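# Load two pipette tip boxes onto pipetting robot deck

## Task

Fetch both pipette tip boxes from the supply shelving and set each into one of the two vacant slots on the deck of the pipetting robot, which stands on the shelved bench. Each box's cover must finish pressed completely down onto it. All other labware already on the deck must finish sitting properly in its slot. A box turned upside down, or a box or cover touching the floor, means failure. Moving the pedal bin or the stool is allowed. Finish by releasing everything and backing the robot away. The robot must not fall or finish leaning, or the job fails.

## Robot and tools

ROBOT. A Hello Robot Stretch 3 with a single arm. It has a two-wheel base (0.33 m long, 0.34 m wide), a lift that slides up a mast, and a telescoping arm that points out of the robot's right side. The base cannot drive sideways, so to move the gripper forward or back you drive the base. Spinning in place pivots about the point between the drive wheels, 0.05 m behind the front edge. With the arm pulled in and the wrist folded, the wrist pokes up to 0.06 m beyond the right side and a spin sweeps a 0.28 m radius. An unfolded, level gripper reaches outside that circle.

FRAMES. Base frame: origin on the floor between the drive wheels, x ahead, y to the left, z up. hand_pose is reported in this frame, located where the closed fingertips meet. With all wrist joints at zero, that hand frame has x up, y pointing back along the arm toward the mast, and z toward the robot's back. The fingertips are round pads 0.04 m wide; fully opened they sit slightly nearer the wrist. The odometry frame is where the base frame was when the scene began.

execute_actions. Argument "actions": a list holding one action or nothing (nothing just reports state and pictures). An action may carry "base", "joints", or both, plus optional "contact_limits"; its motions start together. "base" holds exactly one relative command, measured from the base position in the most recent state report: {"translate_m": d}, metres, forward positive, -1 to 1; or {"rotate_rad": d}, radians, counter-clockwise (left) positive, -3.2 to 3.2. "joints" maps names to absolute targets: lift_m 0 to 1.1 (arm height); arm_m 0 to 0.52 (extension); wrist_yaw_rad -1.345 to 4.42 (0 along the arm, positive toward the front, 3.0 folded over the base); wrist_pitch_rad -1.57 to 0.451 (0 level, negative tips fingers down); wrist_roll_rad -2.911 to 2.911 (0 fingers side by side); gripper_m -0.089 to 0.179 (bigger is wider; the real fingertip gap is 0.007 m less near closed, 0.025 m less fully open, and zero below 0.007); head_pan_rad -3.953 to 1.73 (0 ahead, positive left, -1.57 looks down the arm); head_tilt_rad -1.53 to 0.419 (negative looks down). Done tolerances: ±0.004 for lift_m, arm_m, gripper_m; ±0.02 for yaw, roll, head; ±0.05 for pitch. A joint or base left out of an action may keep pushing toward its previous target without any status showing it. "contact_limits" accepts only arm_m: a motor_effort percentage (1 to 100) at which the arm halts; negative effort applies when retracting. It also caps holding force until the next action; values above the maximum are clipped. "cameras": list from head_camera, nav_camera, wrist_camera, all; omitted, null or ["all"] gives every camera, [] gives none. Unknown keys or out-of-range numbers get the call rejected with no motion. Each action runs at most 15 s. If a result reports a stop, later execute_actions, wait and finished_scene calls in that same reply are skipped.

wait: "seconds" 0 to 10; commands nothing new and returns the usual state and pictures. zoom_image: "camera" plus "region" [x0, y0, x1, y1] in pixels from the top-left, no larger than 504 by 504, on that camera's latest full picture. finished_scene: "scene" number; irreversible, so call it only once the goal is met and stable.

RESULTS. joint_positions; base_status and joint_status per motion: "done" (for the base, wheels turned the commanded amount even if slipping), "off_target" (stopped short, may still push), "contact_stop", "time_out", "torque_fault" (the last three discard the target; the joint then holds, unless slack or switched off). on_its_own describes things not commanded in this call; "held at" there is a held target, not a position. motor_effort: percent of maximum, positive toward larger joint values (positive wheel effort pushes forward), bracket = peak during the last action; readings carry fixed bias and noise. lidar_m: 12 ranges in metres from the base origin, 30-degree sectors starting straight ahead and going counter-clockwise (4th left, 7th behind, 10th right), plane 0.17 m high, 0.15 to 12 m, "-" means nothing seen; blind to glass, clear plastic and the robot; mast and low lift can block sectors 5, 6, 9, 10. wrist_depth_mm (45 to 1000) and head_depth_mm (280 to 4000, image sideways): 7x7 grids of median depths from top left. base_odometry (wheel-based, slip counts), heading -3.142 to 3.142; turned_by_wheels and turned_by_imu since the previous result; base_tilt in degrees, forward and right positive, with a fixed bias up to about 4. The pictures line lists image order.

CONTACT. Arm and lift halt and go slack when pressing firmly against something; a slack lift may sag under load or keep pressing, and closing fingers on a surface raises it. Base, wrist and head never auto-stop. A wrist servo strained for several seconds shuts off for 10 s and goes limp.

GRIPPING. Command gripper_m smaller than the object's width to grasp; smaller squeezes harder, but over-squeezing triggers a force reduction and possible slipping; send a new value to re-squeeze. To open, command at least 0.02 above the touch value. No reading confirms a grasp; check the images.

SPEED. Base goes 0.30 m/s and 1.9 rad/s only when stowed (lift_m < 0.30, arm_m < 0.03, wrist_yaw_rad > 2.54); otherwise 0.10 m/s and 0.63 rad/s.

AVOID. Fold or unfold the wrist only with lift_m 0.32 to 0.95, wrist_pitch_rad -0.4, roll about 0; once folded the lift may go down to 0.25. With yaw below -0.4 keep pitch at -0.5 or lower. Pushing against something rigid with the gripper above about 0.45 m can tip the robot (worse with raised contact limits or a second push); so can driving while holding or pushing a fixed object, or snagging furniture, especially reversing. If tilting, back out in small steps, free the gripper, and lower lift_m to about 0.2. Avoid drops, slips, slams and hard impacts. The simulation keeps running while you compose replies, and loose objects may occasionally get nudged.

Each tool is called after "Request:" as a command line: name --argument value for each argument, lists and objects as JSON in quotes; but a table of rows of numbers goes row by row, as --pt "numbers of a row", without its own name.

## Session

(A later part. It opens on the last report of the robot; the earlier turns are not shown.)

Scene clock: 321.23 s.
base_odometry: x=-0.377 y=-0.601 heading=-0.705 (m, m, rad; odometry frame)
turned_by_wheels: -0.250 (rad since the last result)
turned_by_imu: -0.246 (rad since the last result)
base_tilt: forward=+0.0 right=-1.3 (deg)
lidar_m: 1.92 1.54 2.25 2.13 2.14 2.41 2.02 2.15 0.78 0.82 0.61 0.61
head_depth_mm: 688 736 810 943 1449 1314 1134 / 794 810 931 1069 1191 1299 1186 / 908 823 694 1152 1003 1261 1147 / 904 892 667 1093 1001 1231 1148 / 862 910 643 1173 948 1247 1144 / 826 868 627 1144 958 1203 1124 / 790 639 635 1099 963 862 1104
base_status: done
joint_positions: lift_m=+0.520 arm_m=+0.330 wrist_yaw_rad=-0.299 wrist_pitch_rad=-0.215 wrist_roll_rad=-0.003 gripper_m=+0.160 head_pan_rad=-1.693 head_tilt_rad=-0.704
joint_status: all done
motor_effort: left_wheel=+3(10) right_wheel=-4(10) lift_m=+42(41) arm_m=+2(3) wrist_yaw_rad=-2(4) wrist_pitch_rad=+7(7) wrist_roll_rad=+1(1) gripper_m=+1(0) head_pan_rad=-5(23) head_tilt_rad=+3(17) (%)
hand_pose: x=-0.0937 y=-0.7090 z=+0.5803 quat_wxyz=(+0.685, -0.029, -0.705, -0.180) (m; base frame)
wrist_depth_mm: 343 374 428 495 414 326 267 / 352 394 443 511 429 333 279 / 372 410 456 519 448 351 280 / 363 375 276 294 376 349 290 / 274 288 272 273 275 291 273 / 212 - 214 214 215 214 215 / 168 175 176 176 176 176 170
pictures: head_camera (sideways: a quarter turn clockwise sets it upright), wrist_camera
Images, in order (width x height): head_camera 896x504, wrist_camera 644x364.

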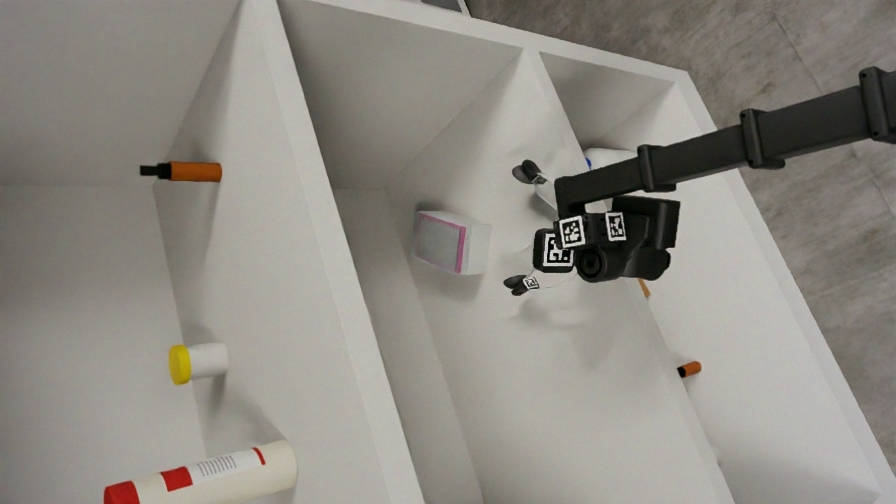

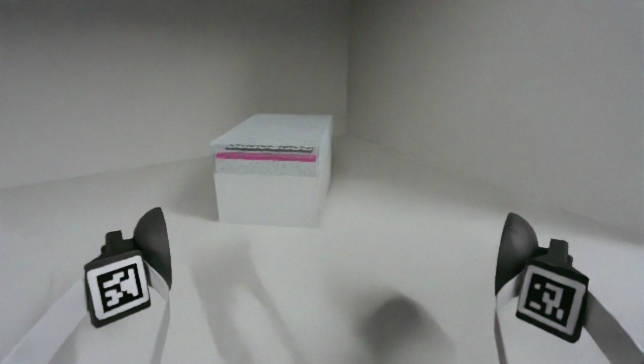

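Request:
execute_actions --actions '[{"base":{"translate_m":0.004},"joints":{"arm_m":0.485,"lift_m":0.499}}]' --cameras '["wrist_camera"]'

Scene clock: 329.87 s.
base_odometry: x=-0.374 y=-0.603 heading=-0.705 (m, m, rad; odometry frame)
turned_by_wheels: +0.000 (rad since the last result)
turned_by_imu: -0.001 (rad since the last result)
base_tilt: forward=+0.0 right=-1.3 (deg)
lidar_m: 1.92 1.53 1.98 2.14 2.13 2.40 2.02 2.15 0.78 0.82 0.60 0.61
head_depth_mm: 691 742 814 943 1458 1314 1133 / 796 813 943 1074 1189 1293 1193 / 914 825 692 1162 1017 1248 1149 / 903 889 667 1216 913 1261 1162 / 861 902 646 1183 949 1245 1140 / 829 869 626 1134 957 1199 1128 / 787 638 632 1096 967 865 1107
base_status: done
joint_positions: lift_m=+0.499 arm_m=+0.485 wrist_yaw_rad=-0.299 wrist_pitch_rad=-0.215 wrist_roll_rad=-0.003 gripper_m=+0.160 head_pan_rad=-1.693 head_tilt_rad=-0.704
joint_status: all done
motor_effort: left_wheel=+4(8) right_wheel=-5(8) lift_m=+30(36) arm_m=+2(1) wrist_yaw_rad=-1(1) wrist_pitch_rad=+7(7) wrist_roll_rad=+1(1) gripper_m=+0(0) head_pan_rad=-5(5) head_tilt_rad=+3(3) (%)
hand_pose: x=-0.0937 y=-0.8639 z=+0.5596 quat_wxyz=(+0.685, -0.029, -0.705, -0.180) (m; base frame)
wrist_depth_mm: 233 258 292 341 365 290 236 / 243 269 309 359 387 297 244 / 250 280 323 355 377 307 248 / 261 286 299 147 175 298 256 / 231 244 129 123 122 247 231 / 190 - 133 128 125 183 182 / 143 149 143 137 135 149 144
pictures: wrist_camera
Images, in order (width x height): wrist_camera 644x364.

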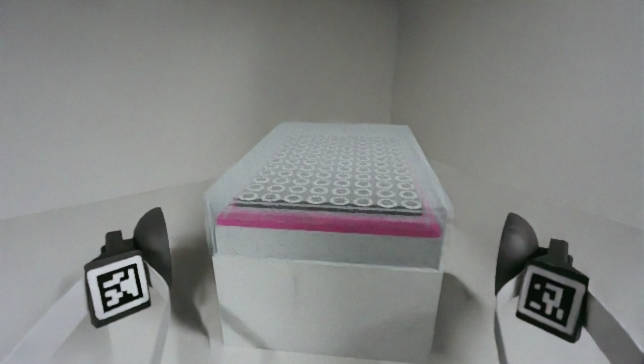

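Request:
execute_actions --actions '[{"joints":{"gripper_m":0.036,"lift_m":0.494}}]' --cameras '["wrist_camera"]'

Request:
execute_actions --actions '[{"joints":{"lift_m":0.54}}]' --cameras '["wrist_camera","head_camera"]'

Scene clock: 336.40 s.
base_odometry: x=-0.374 y=-0.603 heading=-0.705 (m, m, rad; odometry frame)
turned_by_wheels: +0.000 (rad since the last result)
turned_by_imu: -0.001 (rad since the last result)
base_tilt: forward=+0.0 right=-1.3 (deg)
lidar_m: 1.92 1.53 1.98 2.14 2.14 2.42 2.02 2.15 0.78 0.83 0.60 0.61
head_depth_mm: 689 738 813 942 1447 1313 1135 / 793 816 939 1067 1178 1299 1184 / 912 829 693 1161 1013 1264 1156 / 901 893 666 1192 919 1263 1159 / 859 896 644 1174 947 1242 1148 / 827 875 624 1136 953 1200 1126 / 789 640 634 1093 967 869 1111
base_status: not commanded
joint_positions: lift_m=+0.494 arm_m=+0.485 wrist_yaw_rad=-0.300 wrist_pitch_rad=-0.216 wrist_roll_rad=-0.003 gripper_m=+0.037 head_pan_rad=-1.693 head_tilt_rad=-0.704
joint_status: all done
motor_effort: left_wheel=+3(4) right_wheel=-4(5) lift_m=+29(30) arm_m=+1(2) wrist_yaw_rad=+0(1) wrist_pitch_rad=+7(7) wrist_roll_rad=+1(1) gripper_m=-21(100) head_pan_rad=-5(5) head_tilt_rad=+3(2) (%)
hand_pose: x=-0.0939 y=-0.8639 z=+0.5545 quat_wxyz=(+0.685, -0.029, -0.705, -0.181) (m; base frame)
wrist_depth_mm: 235 256 295 336 361 287 238 / 241 267 305 355 382 296 243 / 251 278 319 218 372 307 251 / 261 282 286 134 146 292 256 / 222 221 129 127 126 221 221 / 174 178 137 134 131 177 174 / 142 142 141 140 138 143 143
pictures: wrist_camera
Images, in order (width x height): wrist_camera 644x364.

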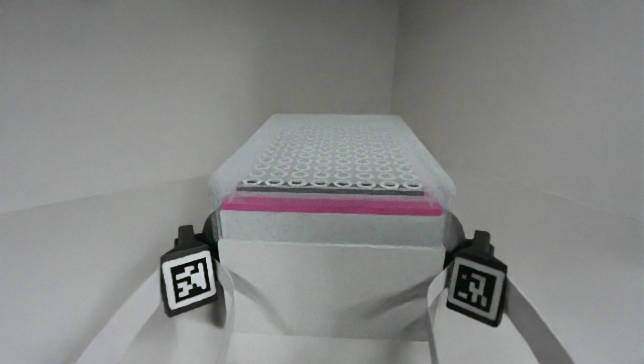

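Scene clock: 337.63 s.
base_odometry: x=-0.374 y=-0.603 heading=-0.705 (m, m, rad; odometry frame)
turned_by_wheels: +0.000 (rad since the last result)
turned_by_imu: +0.000 (rad since the last result)
base_tilt: forward=+0.0 right=-1.3 (deg)
lidar_m: 1.91 1.54 1.98 2.14 2.14 2.41 2.03 2.15 0.78 0.83 0.60 0.61
head_depth_mm: 691 745 813 940 1448 1313 1131 / 796 812 942 1069 1176 1302 - / 914 830 694 1164 1014 1265 1145 / 905 888 666 1227 922 1256 1153 / 861 906 645 1178 952 1247 1144 / 829 873 625 1129 959 1195 1126 / 788 642 633 1099 964 864 1104
base_status: not commanded
joint_positions: lift_m=+0.540 arm_m=+0.485 wrist_yaw_rad=-0.300 wrist_pitch_rad=-0.232 wrist_roll_rad=-0.003 gripper_m=+0.037 head_pan_rad=-1.693 head_tilt_rad=-0.704
joint_status: all done
motor_effort: left_wheel=+3(3) right_wheel=-4(4) lift_m=+44(44) arm_m=+2(2) wrist_yaw_rad=+0(0) wrist_pitch_rad=+14(14) wrist_roll_rad=+1(1) gripper_m=-20(21) head_pan_rad=-5(5) head_tilt_rad=+3(3) (%)
hand_pose: x=-0.0935 y=-0.8627 z=+0.5962 quat_wxyz=(+0.683, -0.024, -0.705, -0.186) (m; base frame)
wrist_depth_mm: 233 257 291 339 365 289 236 / 243 268 304 360 381 295 244 / 252 277 323 381 401 305 247 / 261 296 325 143 365 319 255 / 268 291 136 133 132 300 263 / 234 240 135 134 132 245 236 / 194 193 181 135 182 187 194
pictures: head_camera (sideways: a quarter turn clockwise sets it upright), wrist_camera
Images, in order (width x height): head_camera 896x504, wrist_camera 644x364.

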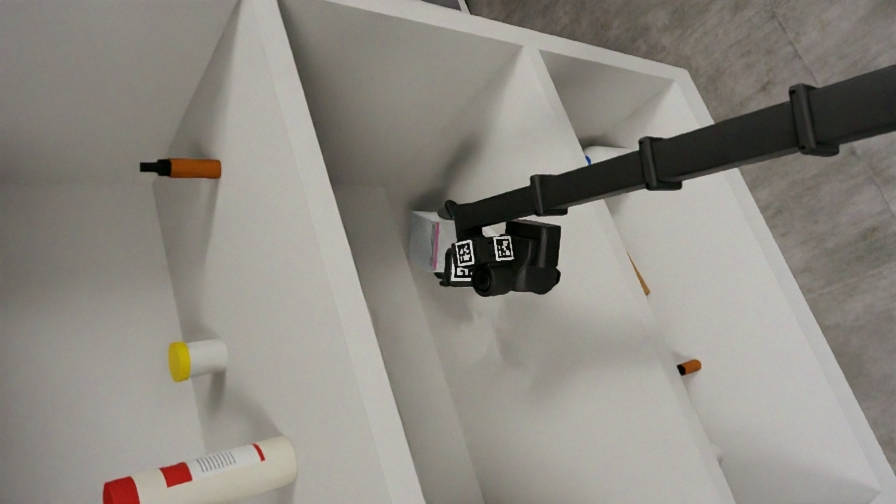

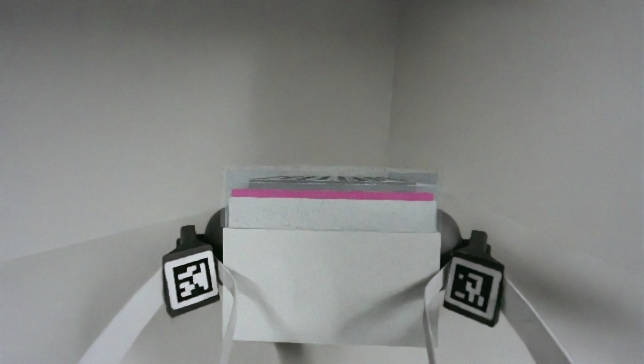

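Request:
execute_actions --actions '[{"joints":{"lift_m":0.58}}]' --cameras '["wrist_camera"]'

Scene clock: 345.60 s.
base_odometry: x=-0.374 y=-0.603 heading=-0.705 (m, m, rad; odometry frame)
turned_by_wheels: +0.000 (rad since the last result)
turned_by_imu: -0.001 (rad since the last result)
base_tilt: forward=+0.0 right=-1.3 (deg)
lidar_m: 1.92 1.54 1.99 2.14 2.14 2.42 2.03 2.16 0.78 0.82 0.60 0.61
head_depth_mm: 690 739 814 944 1445 1320 1134 / 796 812 936 1072 1180 1298 - / 913 825 694 1176 986 1251 1147 / 897 889 665 1131 941 1264 1159 / 861 898 643 1177 951 1233 1144 / 828 873 626 1144 963 1196 1116 / 787 639 635 1103 969 863 1112
base_status: not commanded
joint_positions: lift_m=+0.580 arm_m=+0.485 wrist_yaw_rad=-0.300 wrist_pitch_rad=-0.233 wrist_roll_rad=-0.003 gripper_m=+0.037 head_pan_rad=-1.693 head_tilt_rad=-0.704
joint_status: all done
motor_effort: left_wheel=+3(3) right_wheel=-4(4) lift_m=+44(45) arm_m=+1(2) wrist_yaw_rad=+0(0) wrist_pitch_rad=+15(15) wrist_roll_rad=+1(1) gripper_m=-20(20) head_pan_rad=-5(5) head_tilt_rad=+2(3) (%)
hand_pose: x=-0.0935 y=-0.8626 z=+0.6359 quat_wxyz=(+0.683, -0.023, -0.705, -0.186) (m; base frame)
wrist_depth_mm: 235 255 294 339 362 289 237 / 240 266 306 356 384 295 244 / 254 281 322 380 399 305 250 / 264 289 326 143 369 317 257 / 274 307 135 134 132 325 264 / 279 296 136 133 132 304 269 / 241 242 228 135 227 234 242
pictures: wrist_camera
Images, in order (width x height): wrist_camera 644x364.

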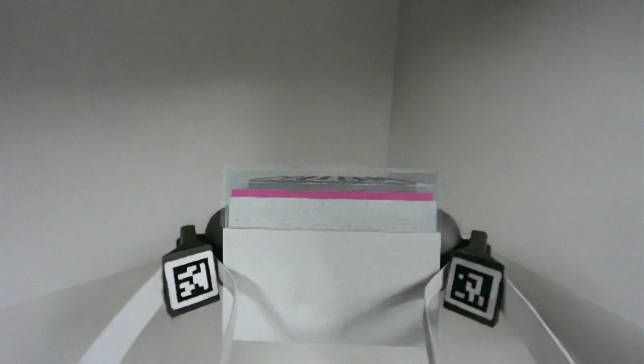

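Request:
execute_actions --actions '[{"joints":{"arm_m":0.005,"wrist_yaw_rad":0}}]' --cameras '[]'

Request:
execute_actions --actions '[{"base":{"rotate_rad":1.284}}]' --cameras '[]'

Request:
execute_actions --actions '[{"base":{"translate_m":1.0},"joints":{"lift_m":0.96,"head_tilt_rad":-0.6,"head_pan_rad":-1.56}}]' --cameras '[]'

Request:
execute_actions --actions '[{"base":{"translate_m":0.78}}]' --cameras '[]'

Request:
execute_actions --actions '[{"base":{"rotate_rad":0.6}}]' --cameras '["wrist_camera","head_camera"]'

Scene clock: 362.60 s.
base_odometry: x=-0.374 y=-0.603 heading=-0.705 (m, m, rad; odometry frame)
turned_by_wheels: +0.000 (rad since the last result)
turned_by_imu: -0.001 (rad since the last result)
base_tilt: forward=+0.0 right=-1.3 (deg)
lidar_m: 1.92 1.54 1.98 2.14 2.13 2.42 2.03 2.15 0.78 0.82 0.60 0.61
head_depth_mm: 692 741 817 941 1450 1314 1137 / 796 815 943 1073 1189 1285 1165 / 910 829 692 1157 989 1261 1170 / 908 894 669 1169 941 666 1153 / 863 904 643 1172 952 1245 1144 / 828 871 627 1139 955 1194 1128 / 790 639 635 1100 966 869 1105
base_status: not commanded
joint_positions: lift_m=+0.580 arm_m=+0.005 wrist_yaw_rad=-0.001 wrist_pitch_rad=-0.233 wrist_roll_rad=-0.003 gripper_m=+0.037 head_pan_rad=-1.693 head_tilt_rad=-0.704
joint_status: all done
motor_effort: left_wheel=+3(4) right_wheel=-4(4) lift_m=+44(44) arm_m=-4(2) wrist_yaw_rad=+1(5) wrist_pitch_rad=+15(15) wrist_roll_rad=+1(1) gripper_m=-21(20) head_pan_rad=-5(4) head_tilt_rad=+3(2) (%)
hand_pose: x=-0.0217 y=-0.3940 z=+0.6358 quat_wxyz=(+0.703, +0.082, -0.701, -0.083) (m; base frame)
wrist_depth_mm: 592 617 659 704 727 569 426 / 614 657 697 739 779 577 442 / 649 660 718 763 778 579 462 / 506 516 507 143 471 513 489 / 372 379 136 134 132 457 518 / 315 324 135 134 134 572 - / 623 799 756 135 710 683 892
pictures: none
No camera images: the call's "cameras" was empty. Leave "cameras" out to get every camera's image.

Scene clock: 365.57 s.
base_odometry: x=-0.374 y=-0.603 heading=+0.579 (m, m, rad; odometry frame)
turned_by_wheels: +1.284 (rad since the last result)
turned_by_imu: +1.264 (rad since the last result)
base_tilt: forward=+0.0 right=-1.3 (deg)
lidar_m: 2.26 2.14 2.19 2.13 2.09 1.53 0.78 0.76 0.60 1.36 1.53 2.21
head_depth_mm: 965 1065 1144 721 853 1186 1115 / 1052 1174 1317 1513 1581 1242 1162 / 1152 1295 1483 1741 1605 1308 1169 / 1287 1466 1709 1895 1592 665 1159 / 1442 1673 1998 1994 1610 1357 1162 / 1640 1939 2394 2020 1624 1362 1167 / 1904 2212 2450 2050 1647 1377 1180
base_status: done
joint_positions: lift_m=+0.580 arm_m=+0.005 wrist_yaw_rad=-0.001 wrist_pitch_rad=-0.233 wrist_roll_rad=-0.003 gripper_m=+0.037 head_pan_rad=-1.693 head_tilt_rad=-0.704
joint_status: not commanded
motor_effort: left_wheel=-4(8) right_wheel=+4(9) lift_m=+44(43) arm_m=-4(4) wrist_yaw_rad=+2(1) wrist_pitch_rad=+15(15) wrist_roll_rad=+1(1) gripper_m=-20(20) head_pan_rad=-5(4) head_tilt_rad=+2(3) (%)
hand_pose: x=-0.0217 y=-0.3940 z=+0.6358 quat_wxyz=(+0.703, +0.082, -0.701, -0.083) (m; base frame)
wrist_depth_mm: - - - - - 815 645 / - - - - - 842 696 / - - - - - 847 703 / - - - 143 - 880 321 / - - 135 134 132 920 328 / - - 136 134 133 893 346 / 878 891 826 135 821 866 391
pictures: none
No camera images: the call's "cameras" was empty. Leave "cameras" out to get every camera's image.

Scene clock: 376.53 s.
base_odometry: x=+0.464 y=-0.057 heading=+0.578 (m, m, rad; odometry frame)
turned_by_wheels: +0.000 (rad since the last result)
turned_by_imu: +0.000 (rad since the last result)
base_tilt: forward=+0.0 right=-1.3 (deg)
lidar_m: 2.03 1.32 1.34 1.75 2.57 2.62 1.68 1.39 1.89 1.12 1.42 1.28
head_depth_mm: 1900 2074 2290 2224 - - - / 2037 2250 2491 2295 - - - / 1901 2088 2362 469 - - - / 1772 1948 2154 1249 1589 1400 1208 / 1649 1800 1172 2173 1767 1448 1221 / 1561 1577 1072 1992 1801 1443 1213 / 1442 1559 1014 1881 1795 1454 1225
base_status: done
joint_positions: lift_m=+0.960 arm_m=+0.005 wrist_yaw_rad=-0.001 wrist_pitch_rad=-0.234 wrist_roll_rad=-0.003 gripper_m=+0.037 head_pan_rad=-1.567 head_tilt_rad=-0.606
joint_status: all done
motor_effort: left_wheel=-4(7) right_wheel=+4(9) lift_m=+44(44) arm_m=-4(4) wrist_yaw_rad=+1(1) wrist_pitch_rad=+15(15) wrist_roll_rad=+1(1) gripper_m=-21(19) head_pan_rad=+5(25) head_tilt_rad=+4(19) (%)
hand_pose: x=-0.0217 y=-0.3939 z=+1.0157 quat_wxyz=(+0.703, +0.082, -0.701, -0.083) (m; base frame)
wrist_depth_mm: 750 - - - - - - / - - - - - - - / 759 797 831 - - - - / 636 - - 144 - - - / - - 135 133 133 - - / - - 135 134 132 - - / - - - 134 - - -
pictures: none
No camera images: the call's "cameras" was empty. Leave "cameras" out to get every camera's image.

Scene clock: 385.30 s.
base_odometry: x=+1.117 y=+0.370 heading=+0.578 (m, m, rad; odometry frame)
turned_by_wheels: +0.000 (rad since the last result)
turned_by_imu: +0.000 (rad since the last result)
base_tilt: forward=+0.0 right=-1.3 (deg)
lidar_m: 1.35 1.27 0.88 0.89 2.08 3.08 2.13 2.13 1.32 0.78 0.74 0.58
head_depth_mm: 835 1738 939 2222 - - - / 842 986 819 1974 - - - / 1328 1227 807 468 - - - / 1314 1386 854 672 1707 1353 1204 / 1234 1292 840 685 1076 1440 1213 / 1162 1248 811 664 986 1379 1205 / 1093 1176 843 672 982 1424 1226
base_status: done
joint_positions: lift_m=+0.960 arm_m=+0.005 wrist_yaw_rad=-0.001 wrist_pitch_rad=-0.234 wrist_roll_rad=-0.003 gripper_m=+0.037 head_pan_rad=-1.567 head_tilt_rad=-0.606
joint_status: not commanded
motor_effort: left_wheel=-4(6) right_wheel=+4(10) lift_m=+44(43) arm_m=-4(4) wrist_yaw_rad=+1(1) wrist_pitch_rad=+15(15) wrist_roll_rad=+1(1) gripper_m=-20(21) head_pan_rad=+5(5) head_tilt_rad=+4(4) (%)
hand_pose: x=-0.0217 y=-0.3939 z=+1.0157 quat_wxyz=(+0.703, +0.082, -0.701, -0.083) (m; base frame)
wrist_depth_mm: 840 886 - - 737 - - / 803 873 - - 788 - - / 810 721 568 602 566 788 - / 466 483 436 143 527 751 - / 352 357 134 134 132 - - / 307 323 135 133 133 - - / 357 667 654 135 - - -
pictures: none
No camera images: the call's "cameras" was empty. Leave "cameras" out to get every camera's image.

Scene clock: 387.20 s.
base_odometry: x=+1.117 y=+0.370 heading=+1.178 (m, m, rad; odometry frame)
turned_by_wheels: +0.600 (rad since the last result)
turned_by_imu: +0.591 (rad since the last result)
base_tilt: forward=+0.0 right=-1.3 (deg)
lidar_m: 1.27 0.88 0.96 3.00 3.12 2.12 2.48 1.32 0.78 0.74 0.58 1.31
head_depth_mm: 1085 1189 782 637 - - - / 1094 1187 920 651 - - - / 1086 1183 930 471 - - - / 1066 1186 896 672 1649 1391 1204 / 1081 1203 964 679 1658 1403 1149 / 1064 1187 1284 686 748 1384 1216 / 1080 1201 1348 1478 1714 1457 1223
base_status: done
joint_positions: lift_m=+0.960 arm_m=+0.005 wrist_yaw_rad=-0.001 wrist_pitch_rad=-0.234 wrist_roll_rad=-0.003 gripper_m=+0.037 head_pan_rad=-1.567 head_tilt_rad=-0.606
joint_status: not commanded
motor_effort: left_wheel=-4(9) right_wheel=+4(9) lift_m=+44(43) arm_m=-4(3) wrist_yaw_rad=+2(2) wrist_pitch_rad=+15(15) wrist_roll_rad=+1(1) gripper_m=-20(20) head_pan_rad=+5(5) head_tilt_rad=+4(4) (%)
hand_pose: x=-0.0217 y=-0.3939 z=+1.0157 quat_wxyz=(+0.703, +0.082, -0.701, -0.083) (m; base frame)
wrist_depth_mm: 977 961 937 959 899 972 927 / - - - - - 952 970 / - - 903 796 794 515 722 / - - 500 143 446 441 377 / - 368 135 134 132 353 352 / - 361 135 134 133 322 324 / - 421 - 135 647 662 -
pictures: head_camera (sideways: a quarter turn clockwise sets it upright), wrist_camera
Images, in order (width x height): head_camera 896x504, wrist_camera 644x364.

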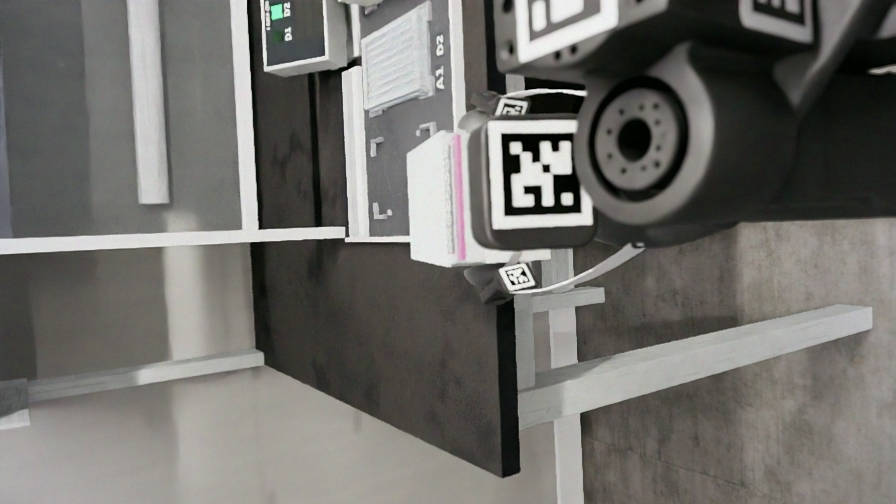

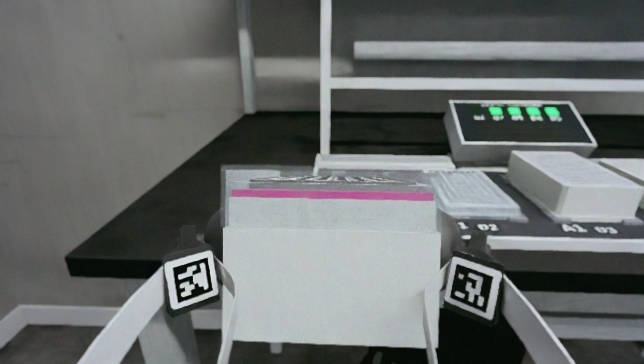

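Request:
execute_actions --actions '[{"base":{"translate_m":-0.05},"joints":{"arm_m":0.1}}]' --cameras '["head_camera"]'

Request:
execute_actions --actions '[{"joints":{"arm_m":0.244,"lift_m":0.94}}]' --cameras '[]'

Request:
execute_actions --actions '[{"joints":{"lift_m":0.905}}]' --cameras '["wrist_camera","head_camera"]'

Request:
zoom_image --camera "head_camera" --region '[280,100,530,350]'

Scene clock: 403.33 s.
base_odometry: x=+1.098 y=+0.323 heading=+1.178 (m, m, rad; odometry frame)
turned_by_wheels: +0.000 (rad since the last result)
turned_by_imu: -0.001 (rad since the last result)
base_tilt: forward=+0.0 right=-1.3 (deg)
lidar_m: 1.32 0.92 1.02 3.00 3.12 2.07 2.44 1.27 0.76 0.73 0.60 1.37
head_depth_mm: 1085 1181 778 - - 1336 1180 / 1086 1186 805 - - 1369 1186 / 1087 1191 940 - - 1347 1198 / 1089 1172 942 616 1645 1422 1209 / 1086 1200 962 674 1649 1431 1161 / 1070 1183 980 686 821 932 1191 / 1085 1202 1315 691 1649 1467 1230
base_status: done
joint_positions: lift_m=+0.960 arm_m=+0.100 wrist_yaw_rad=-0.001 wrist_pitch_rad=-0.234 wrist_roll_rad=-0.003 gripper_m=+0.037 head_pan_rad=-1.567 head_tilt_rad=-0.606
joint_status: all done
motor_effort: left_wheel=-3(9) right_wheel=+4(6) lift_m=+44(44) arm_m=+2(1) wrist_yaw_rad=+1(1) wrist_pitch_rad=+15(15) wrist_roll_rad=+0(1) gripper_m=-19(20) head_pan_rad=+5(5) head_tilt_rad=+4(4) (%)
hand_pose: x=-0.0217 y=-0.4884 z=+1.0157 quat_wxyz=(+0.703, +0.082, -0.701, -0.083) (m; base frame)
wrist_depth_mm: 885 884 864 868 874 828 854 / 920 956 906 902 896 874 809 / - - 790 803 707 456 704 / - 542 510 143 435 427 420 / - 374 136 134 132 339 288 / 293 297 135 134 132 288 277 / 252 248 241 135 237 235 244
pictures: head_camera (sideways: a quarter turn clockwise sets it upright)
Images, in order (width x height): head_camera 896x504.

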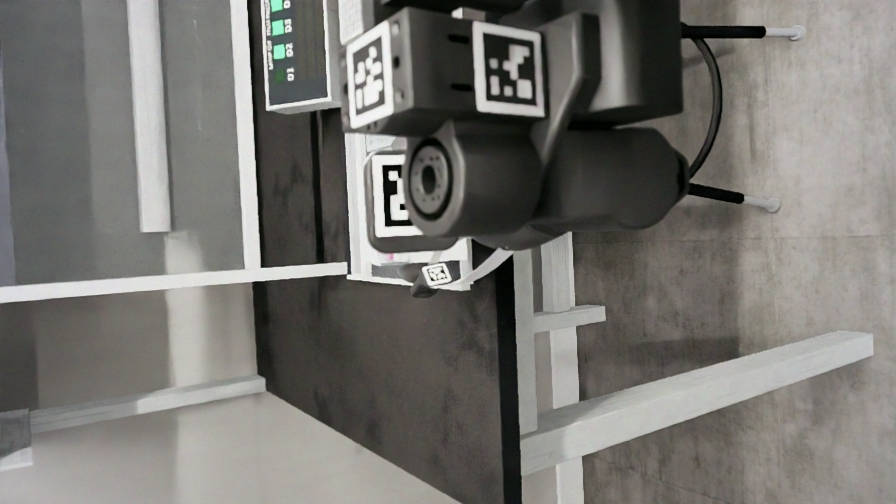

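Scene clock: 405.63 s.
base_odometry: x=+1.098 y=+0.323 heading=+1.178 (m, m, rad; odometry frame)
turned_by_wheels: +0.000 (rad since the last result)
turned_by_imu: +0.000 (rad since the last result)
base_tilt: forward=+0.0 right=-1.3 (deg)
lidar_m: 1.32 0.92 1.03 2.99 3.11 2.08 2.44 1.27 0.76 0.73 0.59 1.37
head_depth_mm: 1088 1187 783 621 1008 1338 1185 / 1087 1184 812 - 982 1404 1185 / 1083 1183 1127 - 1070 1375 1206 / 1084 1169 1072 631 1651 1426 1208 / 1084 1199 966 676 1664 1432 1159 / 1069 1183 982 685 816 930 1192 / 1083 1197 1323 691 1637 1446 1224
base_status: not commanded
joint_positions: lift_m=+0.940 arm_m=+0.244 wrist_yaw_rad=-0.001 wrist_pitch_rad=-0.234 wrist_roll_rad=-0.003 gripper_m=+0.037 head_pan_rad=-1.567 head_tilt_rad=-0.606
joint_status: all done
motor_effort: left_wheel=-3(3) right_wheel=+4(4) lift_m=+31(38) arm_m=+2(2) wrist_yaw_rad=+1(1) wrist_pitch_rad=+15(15) wrist_roll_rad=+1(1) gripper_m=-20(20) head_pan_rad=+5(5) head_tilt_rad=+4(4) (%)
hand_pose: x=-0.0217 y=-0.6324 z=+0.9960 quat_wxyz=(+0.703, +0.083, -0.701, -0.083) (m; base frame)
wrist_depth_mm: 754 747 731 730 710 697 711 / 794 806 774 767 777 730 752 / 852 844 699 707 720 341 329 / 904 451 455 143 430 309 295 / 332 335 135 134 132 308 296 / 266 269 135 134 132 258 236 / 217 218 197 135 191 196 203
pictures: none
No camera images: the call's "cameras" was empty. Leave "cameras" out to get every camera's image.

Scene clock: 406.77 s.
base_odometry: x=+1.098 y=+0.323 heading=+1.178 (m, m, rad; odometry frame)
turned_by_wheels: +0.000 (rad since the last result)
turned_by_imu: +0.000 (rad since the last result)
base_tilt: forward=+0.0 right=-1.3 (deg)
lidar_m: 1.32 0.92 1.02 2.99 3.13 2.08 2.44 1.27 0.76 0.73 0.60 1.37
head_depth_mm: 1084 1182 775 - 992 1331 1183 / 1083 1185 927 - 1010 1411 1192 / 1085 1183 997 - 1198 1382 1201 / 1083 1168 953 631 1649 1430 1207 / 1082 1203 962 676 1654 1440 1159 / 1068 1182 981 684 817 933 1190 / 1081 1197 1325 689 1643 1458 1230
base_status: not commanded
joint_positions: lift_m=+0.905 arm_m=+0.244 wrist_yaw_rad=+0.002 wrist_pitch_rad=-0.225 wrist_roll_rad=-0.003 gripper_m=+0.037 head_pan_rad=-1.567 head_tilt_rad=-0.606
joint_status: all done
motor_effort: left_wheel=-3(3) right_wheel=+3(4) lift_m=+29(29) arm_m=+2(2) wrist_yaw_rad=-2(4) wrist_pitch_rad=+11(15) wrist_roll_rad=+1(1) gripper_m=-20(20) head_pan_rad=+5(5) head_tilt_rad=+3(3) (%)
hand_pose: x=-0.0210 y=-0.6331 z=+0.9633 quat_wxyz=(+0.704, +0.080, -0.701, -0.079) (m; base frame)
wrist_depth_mm: 763 743 759 739 742 723 721 / 793 803 791 786 784 768 329 / 840 826 602 595 602 310 293 / 903 377 353 137 180 301 276 / 275 276 132 131 129 254 241 / 215 221 137 134 134 208 199 / 179 173 158 141 153 159 165
pictures: head_camera (sideways: a quarter turn clockwise sets it upright), wrist_camera
Images, in order (width x height): head_camera 896x504, wrist_camera 644x364.

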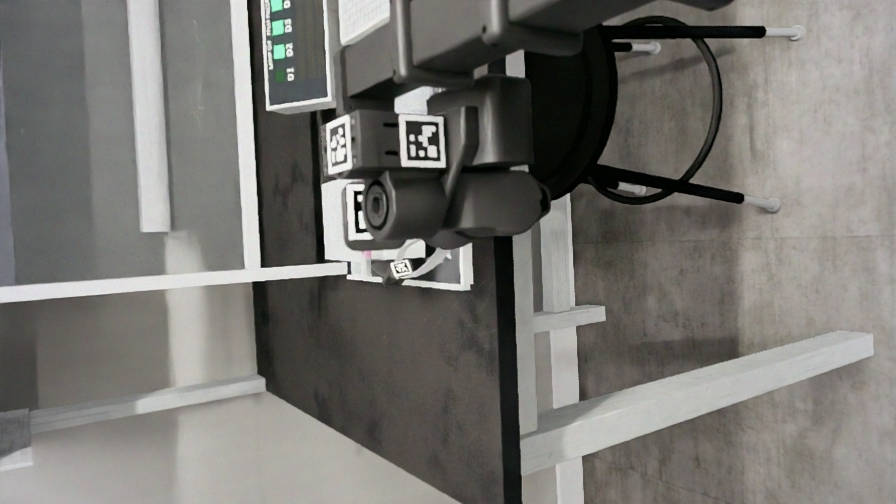

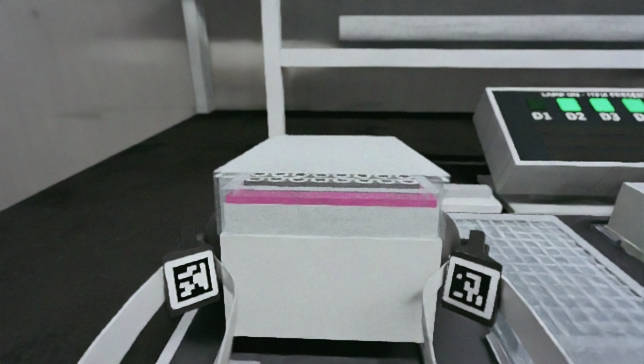

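Region (280, 100, 530, 350) of head_camera's 896x504 image, scaled by 2.016, with more detail than that image has.

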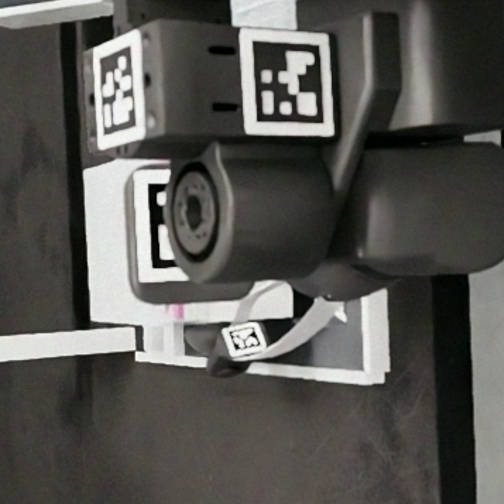

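Request:
execute_actions --actions '[{"joints":{"lift_m":0.892}}]' --cameras '["wrist_camera"]'

Request:
execute_actions --actions '[{"joints":{"gripper_m":0.112}}]' --cameras '["wrist_camera"]'

Request:
execute_actions --actions '[{"joints":{"arm_m":0.12,"lift_m":0.9}}]' --cameras '["wrist_camera","head_camera"]'

Scene clock: 413.67 s.
base_odometry: x=+1.098 y=+0.323 heading=+1.178 (m, m, rad; odometry frame)
turned_by_wheels: +0.000 (rad since the last result)
turned_by_imu: +0.000 (rad since the last result)
base_tilt: forward=+0.0 right=-1.3 (deg)
lidar_m: 1.32 0.92 1.03 2.99 3.12 2.08 2.44 1.27 0.76 0.73 0.59 1.37
head_depth_mm: 1083 1183 775 - 1007 1331 1185 / 1092 1188 872 - 991 1410 1186 / 1081 1185 988 - 1354 1386 1193 / 1083 1171 949 632 1641 1434 1204 / 1089 1206 968 678 1664 1439 1159 / 1069 1177 986 685 819 931 1186 / 1083 1203 1347 694 1657 1467 1220
base_status: not commanded
joint_positions: lift_m=+0.892 arm_m=+0.244 wrist_yaw_rad=+0.002 wrist_pitch_rad=-0.223 wrist_roll_rad=-0.003 gripper_m=+0.037 head_pan_rad=-1.567 head_tilt_rad=-0.606
joint_status: all done
motor_effort: left_wheel=-3(3) right_wheel=+2(3) lift_m=+25(28) arm_m=+3(3) wrist_yaw_rad=-3(3) wrist_pitch_rad=+11(11) wrist_roll_rad=+1(1) gripper_m=-20(20) head_pan_rad=+5(5) head_tilt_rad=+4(4) (%)
hand_pose: x=-0.0210 y=-0.6330 z=+0.9508 quat_wxyz=(+0.704, +0.080, -0.701, -0.078) (m; base frame)
wrist_depth_mm: 776 759 724 720 655 660 657 / 830 786 797 779 774 747 323 / 847 831 560 561 556 296 281 / 344 352 304 134 160 292 277 / 255 251 131 129 128 230 233 / 199 203 138 135 134 190 182 / 164 156 143 142 140 144 149
pictures: wrist_camera
Images, in order (width x height): wrist_camera 644x364.

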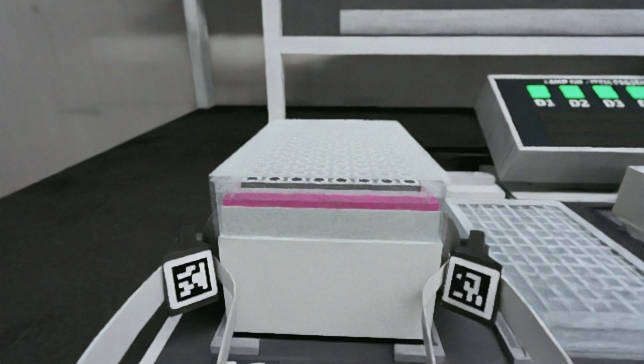

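Scene clock: 414.90 s.
base_odometry: x=+1.098 y=+0.323 heading=+1.178 (m, m, rad; odometry frame)
turned_by_wheels: +0.000 (rad since the last result)
turned_by_imu: +0.000 (rad since the last result)
base_tilt: forward=+0.0 right=-1.3 (deg)
lidar_m: 1.32 0.92 1.02 2.99 3.11 2.08 2.44 1.28 0.76 0.73 0.60 1.37
head_depth_mm: 1086 1184 775 - 1009 1321 1184 / 1083 1181 871 - 987 1404 1190 / 1085 1186 985 - 1338 1371 1200 / 1088 1172 946 630 1648 1438 1207 / 1081 1195 963 678 1658 1439 1161 / 1067 1183 980 685 817 933 1187 / 1086 1204 1347 693 1632 1472 1226
base_status: not commanded
joint_positions: lift_m=+0.892 arm_m=+0.244 wrist_yaw_rad=+0.002 wrist_pitch_rad=-0.224 wrist_roll_rad=-0.002 gripper_m=+0.112 head_pan_rad=-1.567 head_tilt_rad=-0.606
joint_status: all done
motor_effort: left_wheel=-3(3) right_wheel=+2(2) lift_m=+29(29) arm_m=+2(4) wrist_yaw_rad=-3(3) wrist_pitch_rad=+11(11) wrist_roll_rad=+0(1) gripper_m=+0(84) head_pan_rad=+5(5) head_tilt_rad=+4(3) (%)
hand_pose: x=-0.0209 y=-0.6332 z=+0.9505 quat_wxyz=(+0.704, +0.080, -0.701, -0.078) (m; base frame)
wrist_depth_mm: 747 738 728 683 650 654 640 / 805 807 774 792 793 753 318 / 847 832 551 551 554 295 279 / 342 344 323 146 171 290 276 / 250 252 128 127 126 242 230 / 197 208 134 132 129 - 180 / 167 155 142 140 138 143 148
pictures: wrist_camera
Images, in order (width x height): wrist_camera 644x364.

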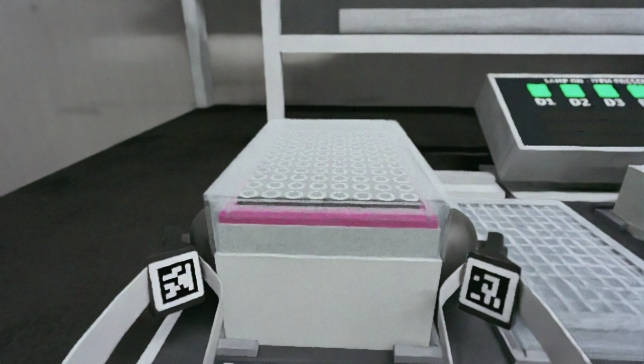

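Scene clock: 417.07 s.
base_odometry: x=+1.098 y=+0.323 heading=+1.178 (m, m, rad; odometry frame)
turned_by_wheels: +0.000 (rad since the last result)
turned_by_imu: +0.000 (rad since the last result)
base_tilt: forward=+0.0 right=-1.3 (deg)
lidar_m: 1.32 0.92 1.02 2.99 3.11 2.07 2.44 1.28 0.76 0.73 0.60 1.37
head_depth_mm: 1084 1189 776 646 - 1328 1184 / 1088 1186 799 689 - 1339 1181 / 1084 1185 937 654 - 1352 1197 / 1080 1166 948 648 1645 1434 1204 / 1083 1197 960 680 1646 1438 1160 / 1067 1196 984 686 819 927 1183 / 1081 1201 1347 694 1644 1476 1234
base_status: not commanded
joint_positions: lift_m=+0.900 arm_m=+0.120 wrist_yaw_rad=+0.001 wrist_pitch_rad=-0.224 wrist_roll_rad=-0.002 gripper_m=+0.112 head_pan_rad=-1.567 head_tilt_rad=-0.606
joint_status: all done
motor_effort: left_wheel=-3(3) right_wheel=+2(2) lift_m=+42(43) arm_m=-4(7) wrist_yaw_rad=-1(3) wrist_pitch_rad=+11(11) wrist_roll_rad=+1(1) gripper_m=+0(0) head_pan_rad=+5(5) head_tilt_rad=+4(4) (%)
hand_pose: x=-0.0211 y=-0.5097 z=+0.9581 quat_wxyz=(+0.704, +0.080, -0.701, -0.079) (m; base frame)
wrist_depth_mm: 869 847 867 837 774 780 764 / 882 918 898 903 859 429 434 / 986 970 590 267 525 392 380 / - 365 363 248 314 338 268 / 267 268 245 244 245 249 244 / 209 221 210 210 210 - 210 / 265 264 260 255 199 250 191
pictures: head_camera (sideways: a quarter turn clockwise sets it upright), wrist_camera
Images, in order (width x height): head_camera 896x504, wrist_camera 644x364.

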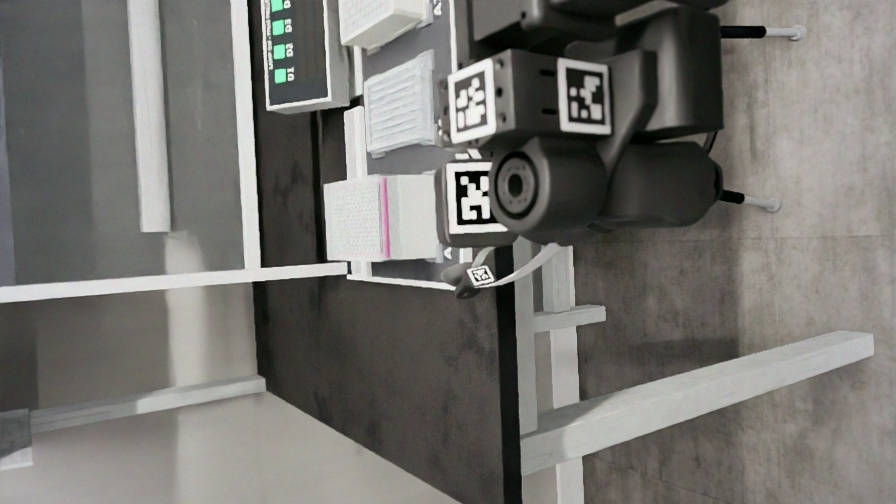

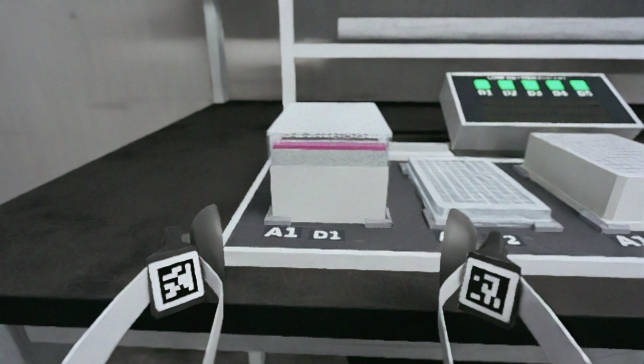

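Seated.

Request:
execute_actions --actions '[{"joints":{"arm_m":0.005,"wrist_yaw_rad":0.8,"head_pan_rad":-1.9}}]' --cameras '["head_camera"]'

Scene clock: 425.50 s.
base_odometry: x=+1.098 y=+0.323 heading=+1.178 (m, m, rad; odometry frame)
turned_by_wheels: +0.000 (rad since the last result)
turned_by_imu: -0.001 (rad since the last result)
base_tilt: forward=+0.0 right=-1.3 (deg)
lidar_m: 1.32 0.92 1.03 2.99 3.12 2.08 2.43 1.27 0.76 0.73 0.60 1.37
head_depth_mm: 1266 1274 746 754 1755 - - / 1238 1312 865 715 1773 - - / 1186 1277 825 681 1626 - - / 1149 1253 815 674 1036 - - / 1110 1209 828 655 1045 1445 - / 1079 1182 928 628 1539 1491 - / 1047 1140 893 643 1460 - -
base_status: not commanded
joint_positions: lift_m=+0.900 arm_m=+0.005 wrist_yaw_rad=+0.798 wrist_pitch_rad=-0.224 wrist_roll_rad=-0.002 gripper_m=+0.112 head_pan_rad=-1.893 head_tilt_rad=-0.606
joint_status: all done
motor_effort: left_wheel=-2(2) right_wheel=+2(2) lift_m=+42(41) arm_m=-4(3) wrist_yaw_rad=+3(3) wrist_pitch_rad=+11(11) wrist_roll_rad=+1(1) gripper_m=+1(0) head_pan_rad=-5(40) head_tilt_rad=+3(3) (%)
hand_pose: x=+0.1536 y=-0.3210 z=+0.9581 quat_wxyz=(+0.679, +0.346, -0.616, +0.200) (m; base frame)
wrist_depth_mm: 921 - - - - 961 783 / 953 - - - - 988 812 / 950 - - - - 590 586 / - - - - 397 366 366 / - - - - 438 298 268 / - - - - 464 - 286 / - - - - - - 960
pictures: head_camera (sideways: a quarter turn clockwise sets it upright)
Images, in order (width x height): head_camera 896x504.

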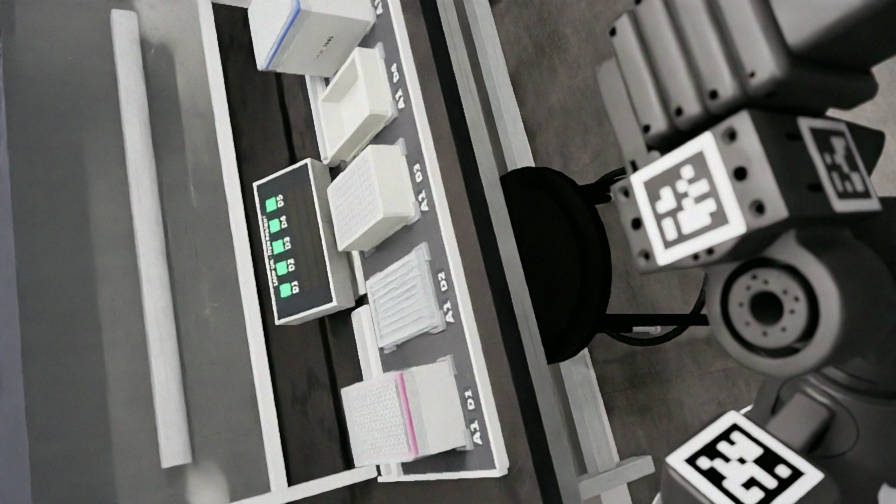

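Request:
finished_scene --scene 1

The scene is finished: the task was done.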